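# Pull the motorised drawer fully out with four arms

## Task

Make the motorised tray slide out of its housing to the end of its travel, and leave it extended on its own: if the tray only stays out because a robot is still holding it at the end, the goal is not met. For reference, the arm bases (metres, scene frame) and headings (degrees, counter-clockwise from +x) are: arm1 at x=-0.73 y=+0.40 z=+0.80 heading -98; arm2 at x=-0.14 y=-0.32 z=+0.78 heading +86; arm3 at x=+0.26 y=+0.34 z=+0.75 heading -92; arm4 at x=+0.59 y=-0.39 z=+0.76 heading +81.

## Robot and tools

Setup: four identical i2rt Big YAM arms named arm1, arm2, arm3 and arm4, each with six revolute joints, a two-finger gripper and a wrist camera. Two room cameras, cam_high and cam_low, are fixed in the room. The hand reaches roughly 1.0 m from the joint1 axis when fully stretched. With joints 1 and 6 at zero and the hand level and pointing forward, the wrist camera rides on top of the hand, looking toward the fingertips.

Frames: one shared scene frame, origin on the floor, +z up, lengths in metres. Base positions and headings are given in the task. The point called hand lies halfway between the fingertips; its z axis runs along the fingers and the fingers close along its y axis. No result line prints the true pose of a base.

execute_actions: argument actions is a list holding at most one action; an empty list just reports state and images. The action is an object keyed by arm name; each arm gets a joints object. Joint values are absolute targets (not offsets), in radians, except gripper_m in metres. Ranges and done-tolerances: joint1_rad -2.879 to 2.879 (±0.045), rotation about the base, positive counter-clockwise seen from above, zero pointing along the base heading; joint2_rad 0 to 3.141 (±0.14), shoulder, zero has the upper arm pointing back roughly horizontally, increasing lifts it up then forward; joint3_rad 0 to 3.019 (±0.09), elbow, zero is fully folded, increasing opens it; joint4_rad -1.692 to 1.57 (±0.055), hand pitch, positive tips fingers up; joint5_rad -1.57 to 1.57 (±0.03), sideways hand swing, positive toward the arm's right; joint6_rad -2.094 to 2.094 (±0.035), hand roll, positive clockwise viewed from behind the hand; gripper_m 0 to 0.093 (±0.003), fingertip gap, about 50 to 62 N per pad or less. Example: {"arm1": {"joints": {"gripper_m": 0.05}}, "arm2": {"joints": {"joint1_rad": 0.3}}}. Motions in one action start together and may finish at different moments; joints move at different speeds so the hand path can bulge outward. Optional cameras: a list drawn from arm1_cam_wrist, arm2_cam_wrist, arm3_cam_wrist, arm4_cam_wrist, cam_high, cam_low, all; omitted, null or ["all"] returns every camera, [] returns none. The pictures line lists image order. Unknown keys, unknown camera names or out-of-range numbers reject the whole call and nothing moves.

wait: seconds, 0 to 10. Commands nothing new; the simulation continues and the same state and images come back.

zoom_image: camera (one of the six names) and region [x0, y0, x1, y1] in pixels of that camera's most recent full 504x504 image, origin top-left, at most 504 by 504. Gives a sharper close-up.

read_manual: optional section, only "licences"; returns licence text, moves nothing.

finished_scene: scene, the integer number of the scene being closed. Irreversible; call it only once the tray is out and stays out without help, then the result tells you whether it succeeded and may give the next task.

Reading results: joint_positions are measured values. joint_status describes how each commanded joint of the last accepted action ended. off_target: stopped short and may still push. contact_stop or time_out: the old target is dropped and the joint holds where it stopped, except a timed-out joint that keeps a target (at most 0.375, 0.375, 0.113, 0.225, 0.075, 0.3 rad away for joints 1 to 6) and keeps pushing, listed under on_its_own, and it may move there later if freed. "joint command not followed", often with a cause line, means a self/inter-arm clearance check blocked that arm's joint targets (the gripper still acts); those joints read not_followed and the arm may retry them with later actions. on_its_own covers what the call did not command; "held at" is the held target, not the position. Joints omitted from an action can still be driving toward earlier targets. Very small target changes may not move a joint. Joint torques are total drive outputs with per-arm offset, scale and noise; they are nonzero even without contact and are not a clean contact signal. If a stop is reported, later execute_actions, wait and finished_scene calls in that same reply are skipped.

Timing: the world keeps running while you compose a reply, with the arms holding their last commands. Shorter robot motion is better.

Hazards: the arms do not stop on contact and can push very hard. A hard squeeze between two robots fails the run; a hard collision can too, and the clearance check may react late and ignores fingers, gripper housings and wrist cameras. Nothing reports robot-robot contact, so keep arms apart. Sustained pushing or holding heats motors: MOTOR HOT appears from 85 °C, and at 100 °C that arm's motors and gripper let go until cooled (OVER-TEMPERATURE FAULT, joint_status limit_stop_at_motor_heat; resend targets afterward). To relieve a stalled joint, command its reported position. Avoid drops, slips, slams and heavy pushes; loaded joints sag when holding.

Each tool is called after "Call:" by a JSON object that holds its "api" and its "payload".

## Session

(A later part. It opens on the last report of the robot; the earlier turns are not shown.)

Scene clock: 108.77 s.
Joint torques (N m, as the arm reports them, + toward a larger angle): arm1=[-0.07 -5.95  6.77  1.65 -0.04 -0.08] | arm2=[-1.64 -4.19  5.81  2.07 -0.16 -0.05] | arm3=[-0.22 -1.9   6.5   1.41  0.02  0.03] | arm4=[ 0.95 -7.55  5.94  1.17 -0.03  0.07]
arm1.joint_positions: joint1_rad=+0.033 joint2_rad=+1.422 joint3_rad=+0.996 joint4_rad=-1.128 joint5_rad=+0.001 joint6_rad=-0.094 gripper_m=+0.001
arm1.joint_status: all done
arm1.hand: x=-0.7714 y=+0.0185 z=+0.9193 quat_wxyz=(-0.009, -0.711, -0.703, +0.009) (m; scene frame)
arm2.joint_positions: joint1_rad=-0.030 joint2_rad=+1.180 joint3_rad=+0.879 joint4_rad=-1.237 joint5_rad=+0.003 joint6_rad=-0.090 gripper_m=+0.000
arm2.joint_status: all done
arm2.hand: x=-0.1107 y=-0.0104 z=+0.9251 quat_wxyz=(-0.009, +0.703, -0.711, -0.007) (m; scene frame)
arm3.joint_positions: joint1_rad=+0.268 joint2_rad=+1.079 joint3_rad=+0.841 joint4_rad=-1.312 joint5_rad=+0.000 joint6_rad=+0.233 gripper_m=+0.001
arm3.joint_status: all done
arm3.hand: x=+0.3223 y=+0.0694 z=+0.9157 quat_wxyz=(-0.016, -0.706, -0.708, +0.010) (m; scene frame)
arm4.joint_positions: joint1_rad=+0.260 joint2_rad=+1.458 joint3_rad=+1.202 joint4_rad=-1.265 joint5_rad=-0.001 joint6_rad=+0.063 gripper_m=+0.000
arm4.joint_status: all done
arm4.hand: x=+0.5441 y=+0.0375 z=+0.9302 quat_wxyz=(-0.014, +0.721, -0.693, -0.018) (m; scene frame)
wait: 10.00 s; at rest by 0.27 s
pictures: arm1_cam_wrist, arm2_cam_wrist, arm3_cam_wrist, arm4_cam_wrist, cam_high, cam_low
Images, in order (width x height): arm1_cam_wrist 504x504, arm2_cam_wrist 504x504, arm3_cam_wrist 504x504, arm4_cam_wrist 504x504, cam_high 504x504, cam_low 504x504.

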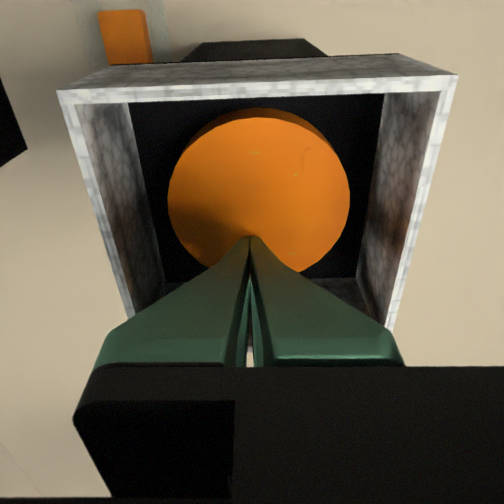

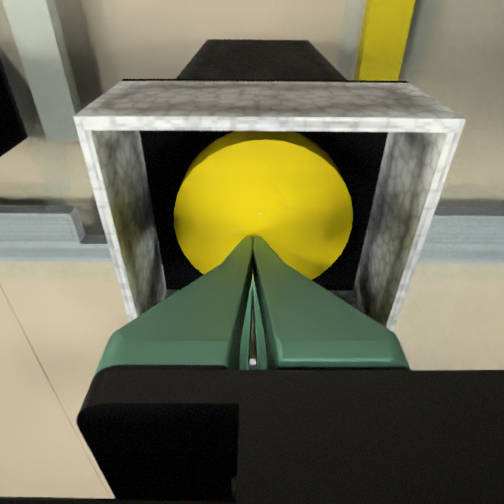

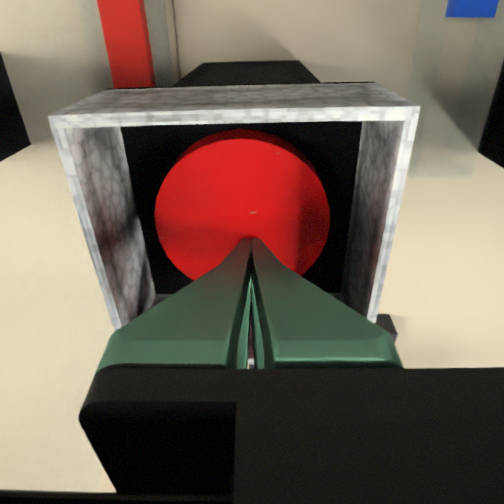

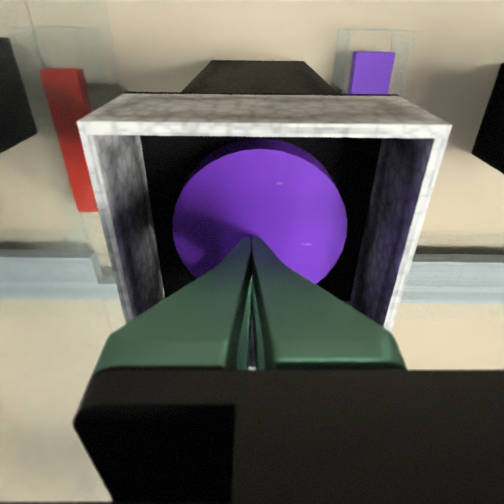

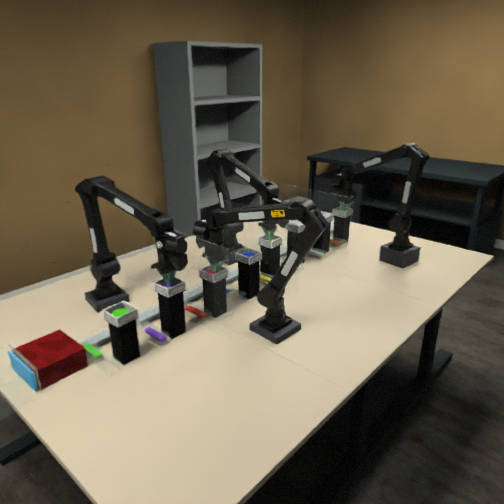

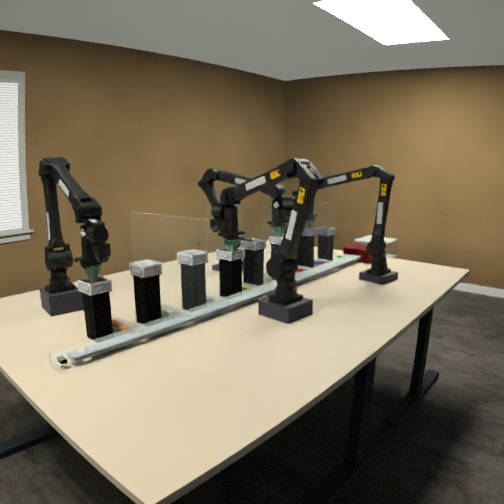

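Call:
{"api": "wait", "payload": {"seconds": 10}}

Call:
{"api": "wait", "payload": {"seconds": 6}}

Call:
{"api": "execute_actions", "payload": {"actions": [{"arm3":{"joints":{"joint2_rad":1.07,"joint3_rad":1.11,"joint4_rad":-1.56}},"arm4":{"joints":{"joint2_rad":1.455,"joint3_rad":1.42,"joint4_rad":-1.49}}}], "cameras": []}}

Call:
{"api": "execute_actions", "payload": {"actions": [{"arm3":{"joints":{"joint1_rad":-0.473,"joint2_rad":1.155,"joint3_rad":1.16,"joint6_rad":-0.5}},"arm4":{"joints":{"joint1_rad":-0.234,"joint2_rad":1.543,"joint3_rad":1.51,"joint6_rad":-0.39}}}], "cameras": ["arm3_cam_wrist","arm4_cam_wrist"]}}

Call:
{"api": "execute_actions", "payload": {"actions": [{"arm3":{"joints":{"joint2_rad":1.21,"joint3_rad":0.87,"joint4_rad":-1.27}},"arm4":{"joints":{"joint2_rad":1.62,"joint3_rad":1.22,"joint4_rad":-1.2}}}], "cameras": []}}

Call:
{"api": "wait", "payload": {"seconds": 8}}

Call:
{"api": "wait", "payload": {"seconds": 8}}

Scene clock: 129.37 s.
Joint torques (N m, as the arm reports them, + toward a larger angle): arm1=[ 0.03 -5.79  6.81  1.63 -0.04 -0.06] | arm2=[-1.64 -4.21  5.8   2.07 -0.16 -0.05] | arm3=[-0.14 -1.89  6.51  1.41  0.02  0.03] | arm4=[ 0.97 -7.51  5.96  1.18 -0.02  0.07]
arm1.joint_positions: joint1_rad=+0.033 joint2_rad=+1.422 joint3_rad=+0.996 joint4_rad=-1.128 joint5_rad=+0.001 joint6_rad=-0.094 gripper_m=+0.001
arm1.joint_status: all done
arm1.hand: x=-0.7714 y=+0.0185 z=+0.9193 quat_wxyz=(-0.009, -0.711, -0.703, +0.009) (m; scene frame)
arm2.joint_positions: joint1_rad=-0.030 joint2_rad=+1.180 joint3_rad=+0.879 joint4_rad=-1.237 joint5_rad=+0.003 joint6_rad=-0.090 gripper_m=+0.000
arm2.joint_status: all done
arm2.hand: x=-0.1107 y=-0.0104 z=+0.9251 quat_wxyz=(-0.009, +0.703, -0.711, -0.007) (m; scene frame)
arm3.joint_positions: joint1_rad=+0.268 joint2_rad=+1.079 joint3_rad=+0.841 joint4_rad=-1.312 joint5_rad=+0.000 joint6_rad=+0.233 gripper_m=+0.001
arm3.joint_status: all done
arm3.hand: x=+0.3223 y=+0.0694 z=+0.9157 quat_wxyz=(-0.016, -0.706, -0.708, +0.010) (m; scene frame)
arm4.joint_positions: joint1_rad=+0.260 joint2_rad=+1.458 joint3_rad=+1.202 joint4_rad=-1.265 joint5_rad=-0.001 joint6_rad=+0.063 gripper_m=+0.000
arm4.joint_status: all done
arm4.hand: x=+0.5441 y=+0.0375 z=+0.9302 quat_wxyz=(-0.014, +0.721, -0.693, -0.018) (m; scene frame)
wait: 10.00 s; at rest from the start
pictures: arm1_cam_wrist, arm2_cam_wrist, arm3_cam_wrist, arm4_cam_wrist, cam_high, cam_low
Images, in order (width x height): arm1_cam_wrist 504x504, arm2_cam_wrist 504x504, arm3_cam_wrist 504x504, arm4_cam_wrist 504x504, cam_high 504x504, cam_low 504x504.

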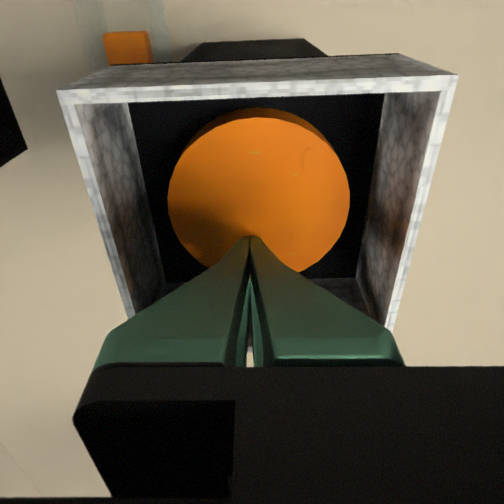

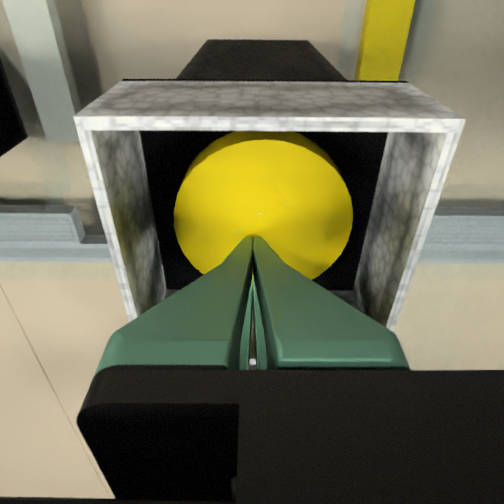

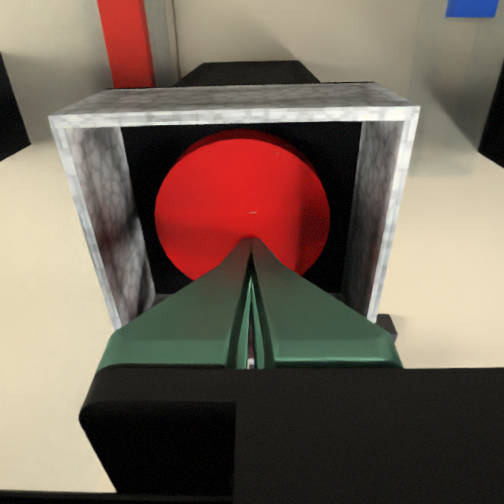

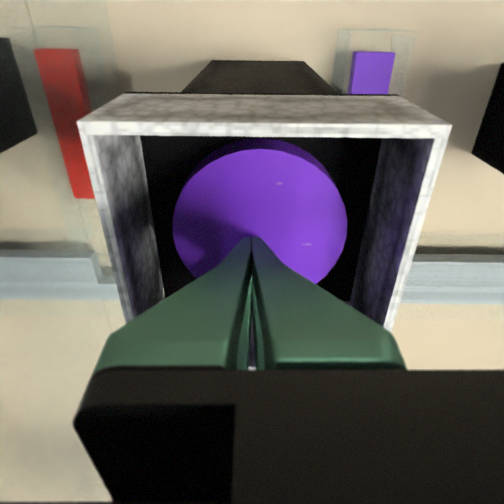

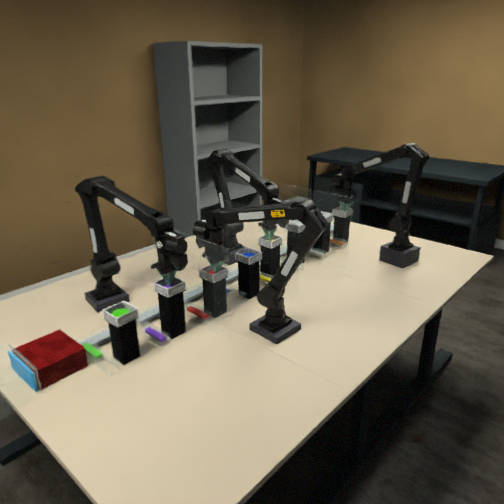

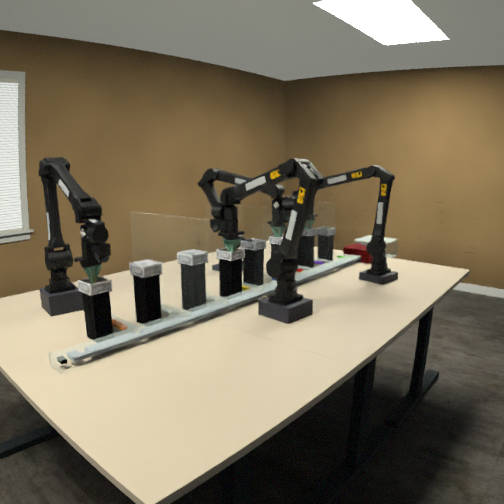

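Scene clock: 135.37 s.
Joint torques (N m, as the arm reports them, + toward a larger angle): arm1=[-0.2  -5.98  6.78  1.67 -0.06 -0.08] | arm2=[-1.66 -4.18  5.8   2.09 -0.16 -0.05] | arm3=[-0.21 -1.87  6.51  1.41  0.02  0.03] | arm4=[ 0.97 -7.55  5.95  1.19 -0.02  0.06]
arm1.joint_positions: joint1_rad=+0.033 joint2_rad=+1.422 joint3_rad=+0.996 joint4_rad=-1.128 joint5_rad=+0.001 joint6_rad=-0.094 gripper_m=+0.001
arm1.joint_status: all done
arm1.hand: x=-0.7714 y=+0.0185 z=+0.9193 quat_wxyz=(-0.009, -0.711, -0.703, +0.009) (m; scene frame)
arm2.joint_positions: joint1_rad=-0.030 joint2_rad=+1.180 joint3_rad=+0.879 joint4_rad=-1.237 joint5_rad=+0.003 joint6_rad=-0.090 gripper_m=+0.000
arm2.joint_status: all done
arm2.hand: x=-0.1107 y=-0.0104 z=+0.9251 quat_wxyz=(-0.009, +0.703, -0.711, -0.007) (m; scene frame)
arm3.joint_positions: joint1_rad=+0.268 joint2_rad=+1.079 joint3_rad=+0.841 joint4_rad=-1.312 joint5_rad=+0.000 joint6_rad=+0.233 gripper_m=+0.001
arm3.joint_status: all done
arm3.hand: x=+0.3223 y=+0.0694 z=+0.9157 quat_wxyz=(-0.016, -0.706, -0.708, +0.010) (m; scene frame)
arm4.joint_positions: joint1_rad=+0.260 joint2_rad=+1.458 joint3_rad=+1.202 joint4_rad=-1.265 joint5_rad=-0.001 joint6_rad=+0.063 gripper_m=+0.000
arm4.joint_status: all done
arm4.hand: x=+0.5441 y=+0.0375 z=+0.9302 quat_wxyz=(-0.014, +0.721, -0.693, -0.018) (m; scene frame)
wait: 6.00 s; at rest by 0.27 s
pictures: arm1_cam_wrist, arm2_cam_wrist, arm3_cam_wrist, arm4_cam_wrist, cam_high, cam_low
Images, in order (width x height): arm1_cam_wrist 504x504, arm2_cam_wrist 504x504, arm3_cam_wrist 504x504, arm4_cam_wrist 504x504, cam_high 504x504, cam_low 504x504.

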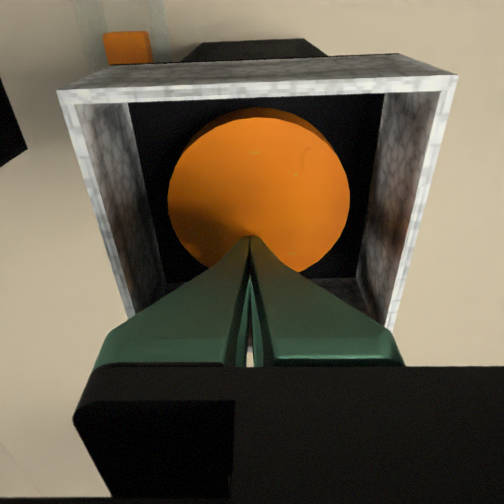

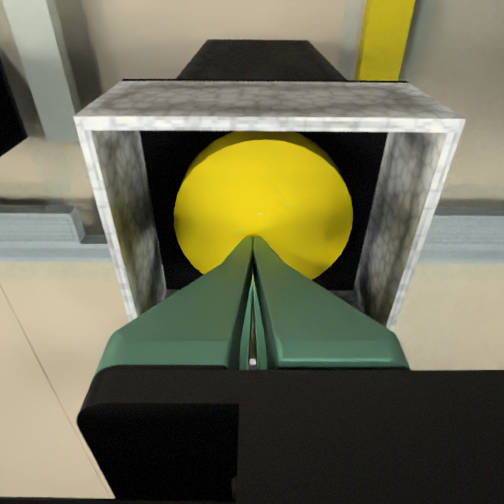

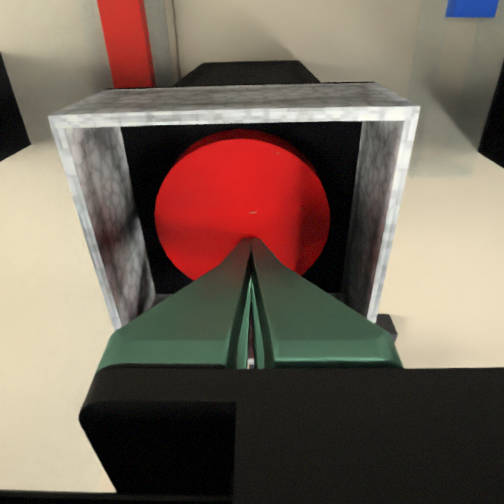

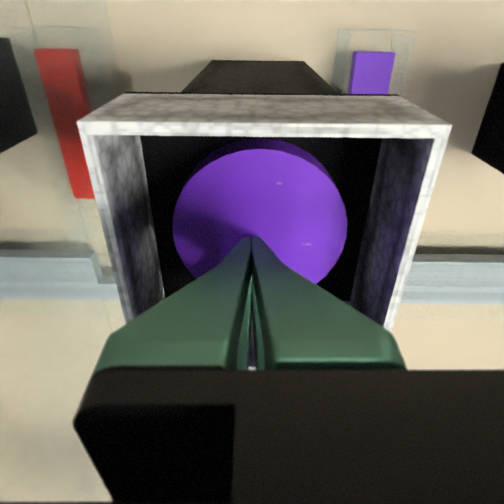

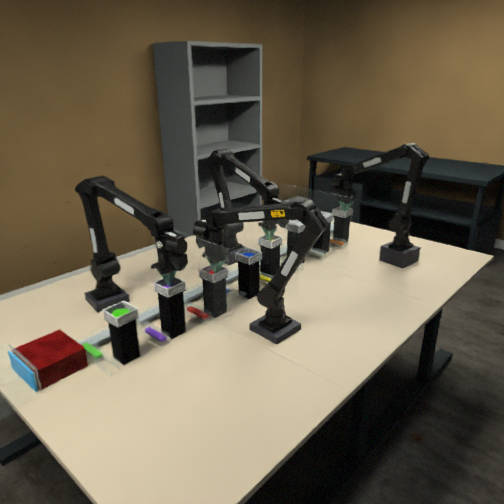

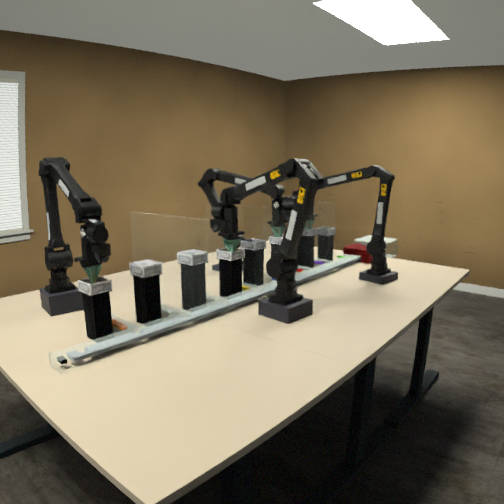

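Scene clock: 136.53 s.
Joint torques (N m, as the arm reports them, + toward a larger angle): arm1=[-0.12 -5.75  6.77  1.67 -0.06 -0.08] | arm2=[-1.65 -4.22  5.79  2.09 -0.16 -0.05] | arm3=[-0.2  -5.11 13.95 -0.18  0.02  0.03] | arm4=[  0.98 -11.89  13.94  -0.54  -0.02   0.07]
arm1.joint_positions: joint1_rad=+0.033 joint2_rad=+1.422 joint3_rad=+0.996 joint4_rad=-1.128 joint5_rad=+0.001 joint6_rad=-0.094 gripper_m=+0.001
arm1.joint_status: not commanded
arm1.hand: x=-0.7714 y=+0.0185 z=+0.9193 quat_wxyz=(-0.009, -0.711, -0.703, +0.009) (m; scene frame)
arm2.joint_positions: joint1_rad=-0.030 joint2_rad=+1.180 joint3_rad=+0.879 joint4_rad=-1.237 joint5_rad=+0.003 joint6_rad=-0.090 gripper_m=+0.000
arm2.joint_status: not commanded
arm2.hand: x=-0.1107 y=-0.0104 z=+0.9251 quat_wxyz=(-0.009, +0.703, -0.711, -0.007) (m; scene frame)
arm3.joint_positions: joint1_rad=+0.268 joint2_rad=+1.069 joint3_rad=+1.079 joint4_rad=-1.548 joint5_rad=+0.000 joint6_rad=+0.233 gripper_m=+0.001
arm3.joint_status: all done
arm3.hand: x=+0.3244 y=+0.0610 z=+1.0084 quat_wxyz=(-0.021, -0.706, -0.708, +0.013) (m; scene frame)
arm4.joint_positions: joint1_rad=+0.260 joint2_rad=+1.455 joint3_rad=+1.377 joint4_rad=-1.482 joint5_rad=-0.001 joint6_rad=+0.063 gripper_m=+0.000
arm4.joint_status: all done
arm4.hand: x=+0.5441 y=+0.0384 z=+0.9970 quat_wxyz=(-0.001, +0.721, -0.693, -0.003) (m; scene frame)
pictures: none
No camera images: the call's "cameras" was empty. Leave "cameras" out to get every camera's image.

Scene clock: 138.23 s.
Joint torques (N m, as the arm reports them, + toward a larger angle): arm1=[-0.07 -5.82  6.78  1.64 -0.06 -0.06] | arm2=[-1.65 -4.2   5.81  2.08 -0.16 -0.05] | arm3=[-0.44 -6.52 14.74 -0.17 -0.06 -0.13] | arm4=[  1.1  -13.86  14.67  -0.37  -0.11  -0.12]
arm1.joint_positions: joint1_rad=+0.033 joint2_rad=+1.422 joint3_rad=+0.996 joint4_rad=-1.128 joint5_rad=+0.001 joint6_rad=-0.094 gripper_m=+0.001
arm1.joint_status: not commanded
arm1.hand: x=-0.7714 y=+0.0185 z=+0.9193 quat_wxyz=(-0.009, -0.711, -0.703, +0.009) (m; scene frame)
arm2.joint_positions: joint1_rad=-0.030 joint2_rad=+1.180 joint3_rad=+0.879 joint4_rad=-1.237 joint5_rad=+0.003 joint6_rad=-0.090 gripper_m=+0.000
arm2.joint_status: not commanded
arm2.hand: x=-0.1107 y=-0.0104 z=+0.9251 quat_wxyz=(-0.009, +0.703, -0.711, -0.007) (m; scene frame)
arm3.joint_positions: joint1_rad=-0.471 joint2_rad=+1.156 joint3_rad=+1.118 joint4_rad=-1.551 joint5_rad=+0.000 joint6_rad=-0.491 gripper_m=+0.001
arm3.joint_status: all done
arm3.hand: x=+0.1082 y=+0.0723 z=+0.9987 quat_wxyz=(-0.004, -0.711, -0.703, -0.004) (m; scene frame)
arm4.joint_positions: joint1_rad=-0.238 joint2_rad=+1.551 joint3_rad=+1.460 joint4_rad=-1.486 joint5_rad=+0.001 joint6_rad=-0.382 gripper_m=+0.000
arm4.joint_status: all done
arm4.hand: x=+0.7658 y=+0.0366 z=+0.9873 quat_wxyz=(+0.005, +0.702, -0.712, +0.003) (m; scene frame)
pictures: arm3_cam_wrist, arm4_cam_wrist
Images, in order (width x height): arm3_cam_wrist 504x504, arm4_cam_wrist 504x504.

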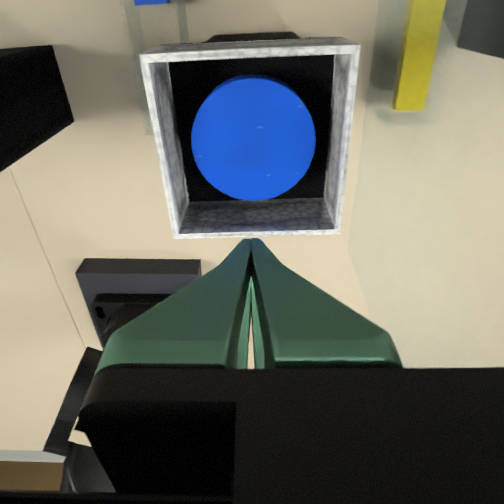

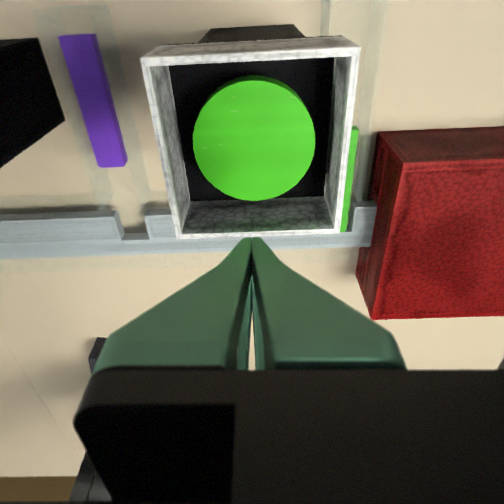

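Scene clock: 139.23 s.
Joint torques (N m, as the arm reports them, + toward a larger angle): arm1=[-0.26 -5.84  6.77  1.66 -0.05 -0.06] | arm2=[-1.61 -4.21  5.8   2.07 -0.16 -0.05] | arm3=[-0.47 -3.15  6.36  1.08 -0.06 -0.12] | arm4=[ 1.12 -9.4   5.55  0.41 -0.1  -0.11]
arm1.joint_positions: joint1_rad=+0.033 joint2_rad=+1.422 joint3_rad=+0.996 joint4_rad=-1.128 joint5_rad=+0.001 joint6_rad=-0.094 gripper_m=+0.001
arm1.joint_status: not commanded
arm1.hand: x=-0.7714 y=+0.0185 z=+0.9193 quat_wxyz=(-0.009, -0.711, -0.703, +0.009) (m; scene frame)
arm2.joint_positions: joint1_rad=-0.030 joint2_rad=+1.180 joint3_rad=+0.879 joint4_rad=-1.237 joint5_rad=+0.003 joint6_rad=-0.090 gripper_m=+0.000
arm2.joint_status: not commanded
arm2.hand: x=-0.1107 y=-0.0104 z=+0.9251 quat_wxyz=(-0.009, +0.703, -0.711, -0.007) (m; scene frame)
arm3.joint_positions: joint1_rad=-0.471 joint2_rad=+1.167 joint3_rad=+0.923 joint4_rad=-1.293 joint5_rad=+0.000 joint6_rad=-0.492 gripper_m=+0.001
arm3.joint_status: all done
arm3.hand: x=+0.1057 y=+0.0658 z=+0.9219 quat_wxyz=(-0.012, -0.711, -0.703, +0.021) (m; scene frame)
arm4.joint_positions: joint1_rad=-0.238 joint2_rad=+1.571 joint3_rad=+1.265 joint4_rad=-1.209 joint5_rad=+0.000 joint6_rad=-0.382 gripper_m=+0.000
arm4.joint_status: all done
arm4.hand: x=+0.7682 y=+0.0424 z=+0.9061 quat_wxyz=(-0.023, +0.702, -0.712, -0.009) (m; scene frame)
pictures: none
No camera images: the call's "cameras" was empty. Leave "cameras" out to get every camera's image.

Scene clock: 147.23 s.
Joint torques (N m, as the arm reports them, + toward a larger angle): arm1=[-0.15 -5.89  6.76  1.65 -0.03 -0.08] | arm2=[-1.64 -4.21  5.8   2.08 -0.16 -0.06] | arm3=[-0.53 -3.14  6.36  1.08 -0.06 -0.12] | arm4=[ 1.08 -9.4   5.56  0.42 -0.1  -0.1 ]
arm1.joint_positions: joint1_rad=+0.033 joint2_rad=+1.422 joint3_rad=+0.996 joint4_rad=-1.128 joint5_rad=+0.001 joint6_rad=-0.094 gripper_m=+0.001
arm1.joint_status: not commanded
arm1.hand: x=-0.7714 y=+0.0185 z=+0.9193 quat_wxyz=(-0.009, -0.711, -0.703, +0.009) (m; scene frame)
arm2.joint_positions: joint1_rad=-0.030 joint2_rad=+1.180 joint3_rad=+0.879 joint4_rad=-1.237 joint5_rad=+0.003 joint6_rad=-0.090 gripper_m=+0.000
arm2.joint_status: not commanded
arm2.hand: x=-0.1107 y=-0.0104 z=+0.9251 quat_wxyz=(-0.009, +0.703, -0.711, -0.007) (m; scene frame)
arm3.joint_positions: joint1_rad=-0.471 joint2_rad=+1.167 joint3_rad=+0.923 joint4_rad=-1.293 joint5_rad=+0.000 joint6_rad=-0.492 gripper_m=+0.001
arm3.joint_status: all done
arm3.hand: x=+0.1057 y=+0.0658 z=+0.9219 quat_wxyz=(-0.012, -0.711, -0.703, +0.021) (m; scene frame)
arm4.joint_positions: joint1_rad=-0.238 joint2_rad=+1.571 joint3_rad=+1.265 joint4_rad=-1.209 joint5_rad=+0.000 joint6_rad=-0.382 gripper_m=+0.000
arm4.joint_status: all done
arm4.hand: x=+0.7682 y=+0.0424 z=+0.9061 quat_wxyz=(-0.023, +0.702, -0.712, -0.009) (m; scene frame)
wait: 8.00 s; at rest by 0.27 s
pictures: arm1_cam_wrist, arm2_cam_wrist, arm3_cam_wrist, arm4_cam_wrist, cam_high, cam_low
Images, in order (width x height): arm1_cam_wrist 504x504, arm2_cam_wrist 504x504, arm3_cam_wrist 504x504, arm4_cam_wrist 504x504, cam_high 504x504, cam_low 504x504.

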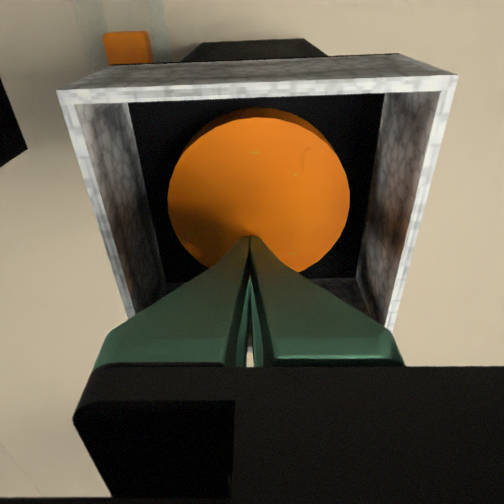

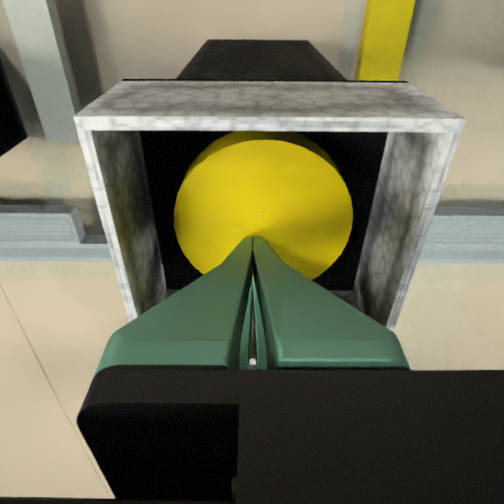

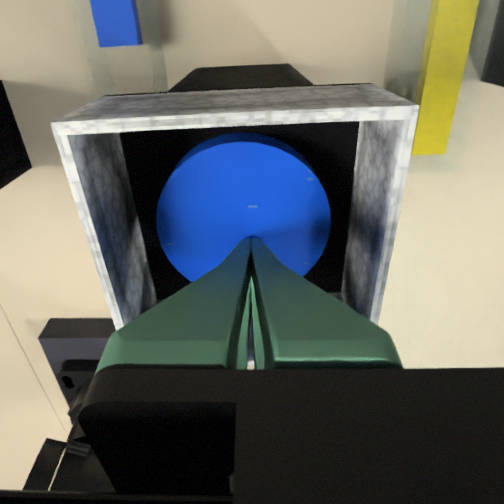

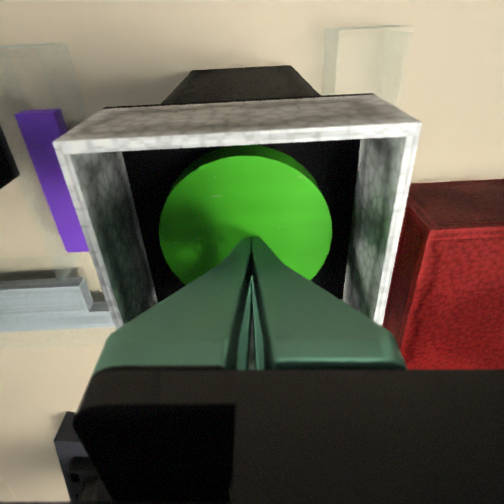

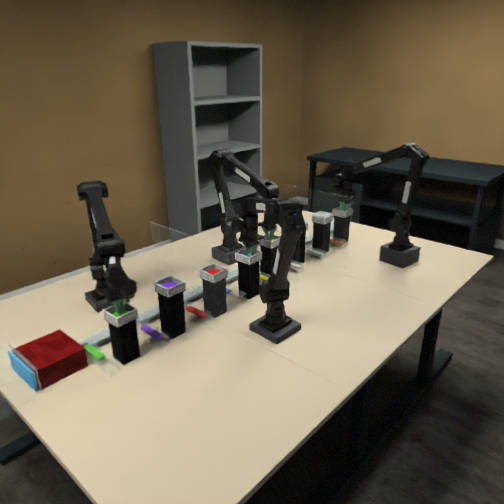

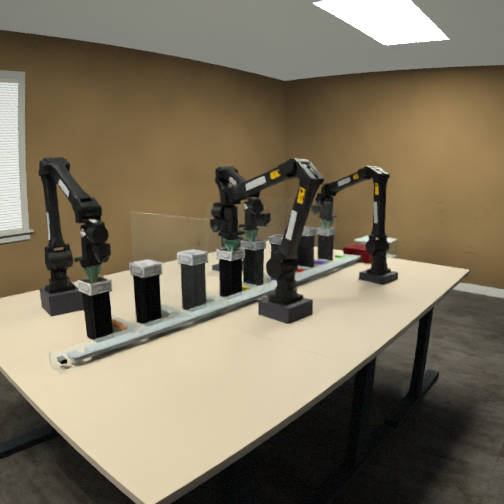

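Scene clock: 155.23 s.
Joint torques (N m, as the arm reports them, + toward a larger angle): arm1=[ 0.09 -6.01  6.81  1.7  -0.04 -0.08] | arm2=[-1.61 -4.2   5.81  2.07 -0.16 -0.06] | arm3=[-0.48 -3.13  6.36  1.07 -0.06 -0.12] | arm4=[ 1.09 -9.39  5.55  0.4  -0.1  -0.11]
arm1.joint_positions: joint1_rad=+0.033 joint2_rad=+1.422 joint3_rad=+0.996 joint4_rad=-1.128 joint5_rad=+0.001 joint6_rad=-0.094 gripper_m=+0.001
arm1.joint_status: not commanded
arm1.hand: x=-0.7714 y=+0.0185 z=+0.9193 quat_wxyz=(-0.009, -0.711, -0.703, +0.009) (m; scene frame)
arm2.joint_positions: joint1_rad=-0.030 joint2_rad=+1.180 joint3_rad=+0.879 joint4_rad=-1.237 joint5_rad=+0.003 joint6_rad=-0.090 gripper_m=+0.000
arm2.joint_status: not commanded
arm2.hand: x=-0.1107 y=-0.0104 z=+0.9251 quat_wxyz=(-0.009, +0.703, -0.711, -0.007) (m; scene frame)
arm3.joint_positions: joint1_rad=-0.471 joint2_rad=+1.167 joint3_rad=+0.923 joint4_rad=-1.293 joint5_rad=+0.000 joint6_rad=-0.492 gripper_m=+0.001
arm3.joint_status: all done
arm3.hand: x=+0.1057 y=+0.0658 z=+0.9219 quat_wxyz=(-0.012, -0.711, -0.703, +0.021) (m; scene frame)
arm4.joint_positions: joint1_rad=-0.238 joint2_rad=+1.571 joint3_rad=+1.265 joint4_rad=-1.209 joint5_rad=+0.000 joint6_rad=-0.382 gripper_m=+0.000
arm4.joint_status: all done
arm4.hand: x=+0.7682 y=+0.0424 z=+0.9061 quat_wxyz=(-0.023, +0.702, -0.712, -0.009) (m; scene frame)
wait: 8.00 s; at rest by 0.27 s
pictures: arm1_cam_wrist, arm2_cam_wrist, arm3_cam_wrist, arm4_cam_wrist, cam_high, cam_low
Images, in order (width x height): arm1_cam_wrist 504x504, arm2_cam_wrist 504x504, arm3_cam_wrist 504x504, arm4_cam_wrist 504x504, cam_high 504x504, cam_low 504x504.

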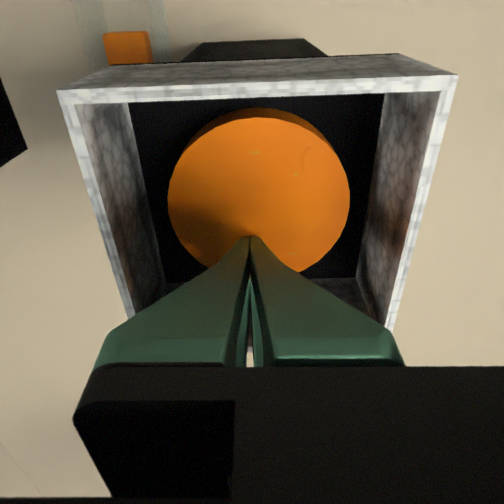

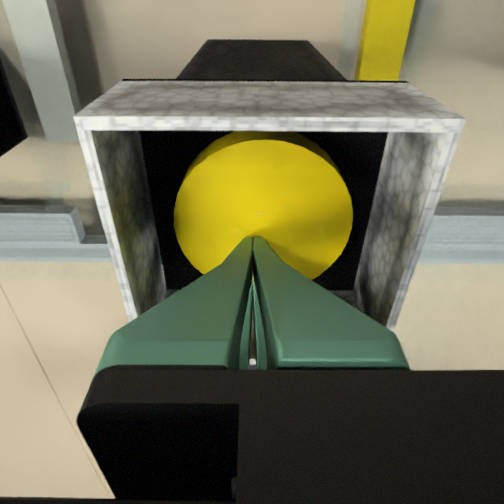

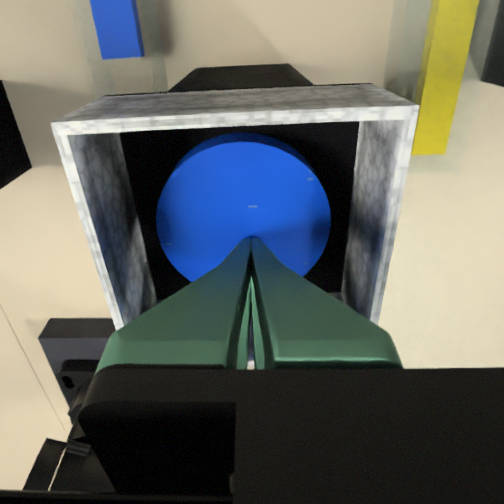

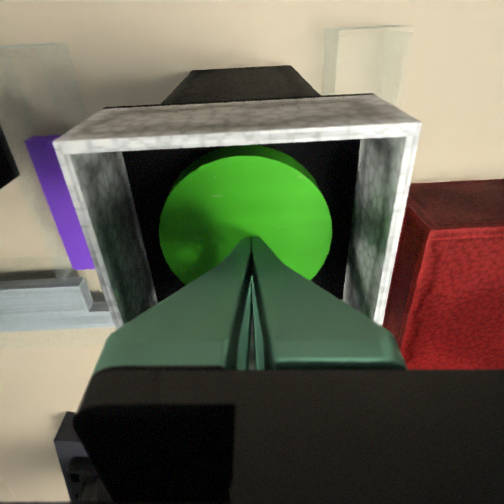

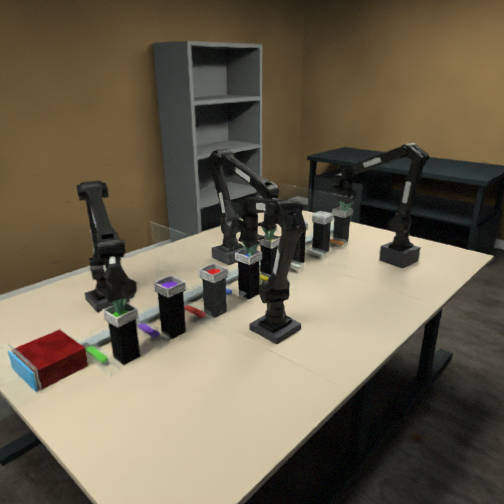

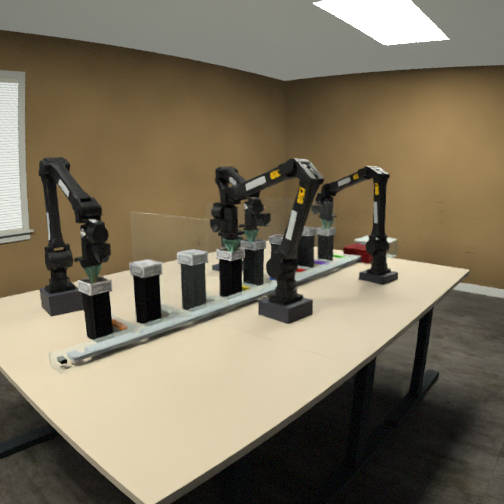

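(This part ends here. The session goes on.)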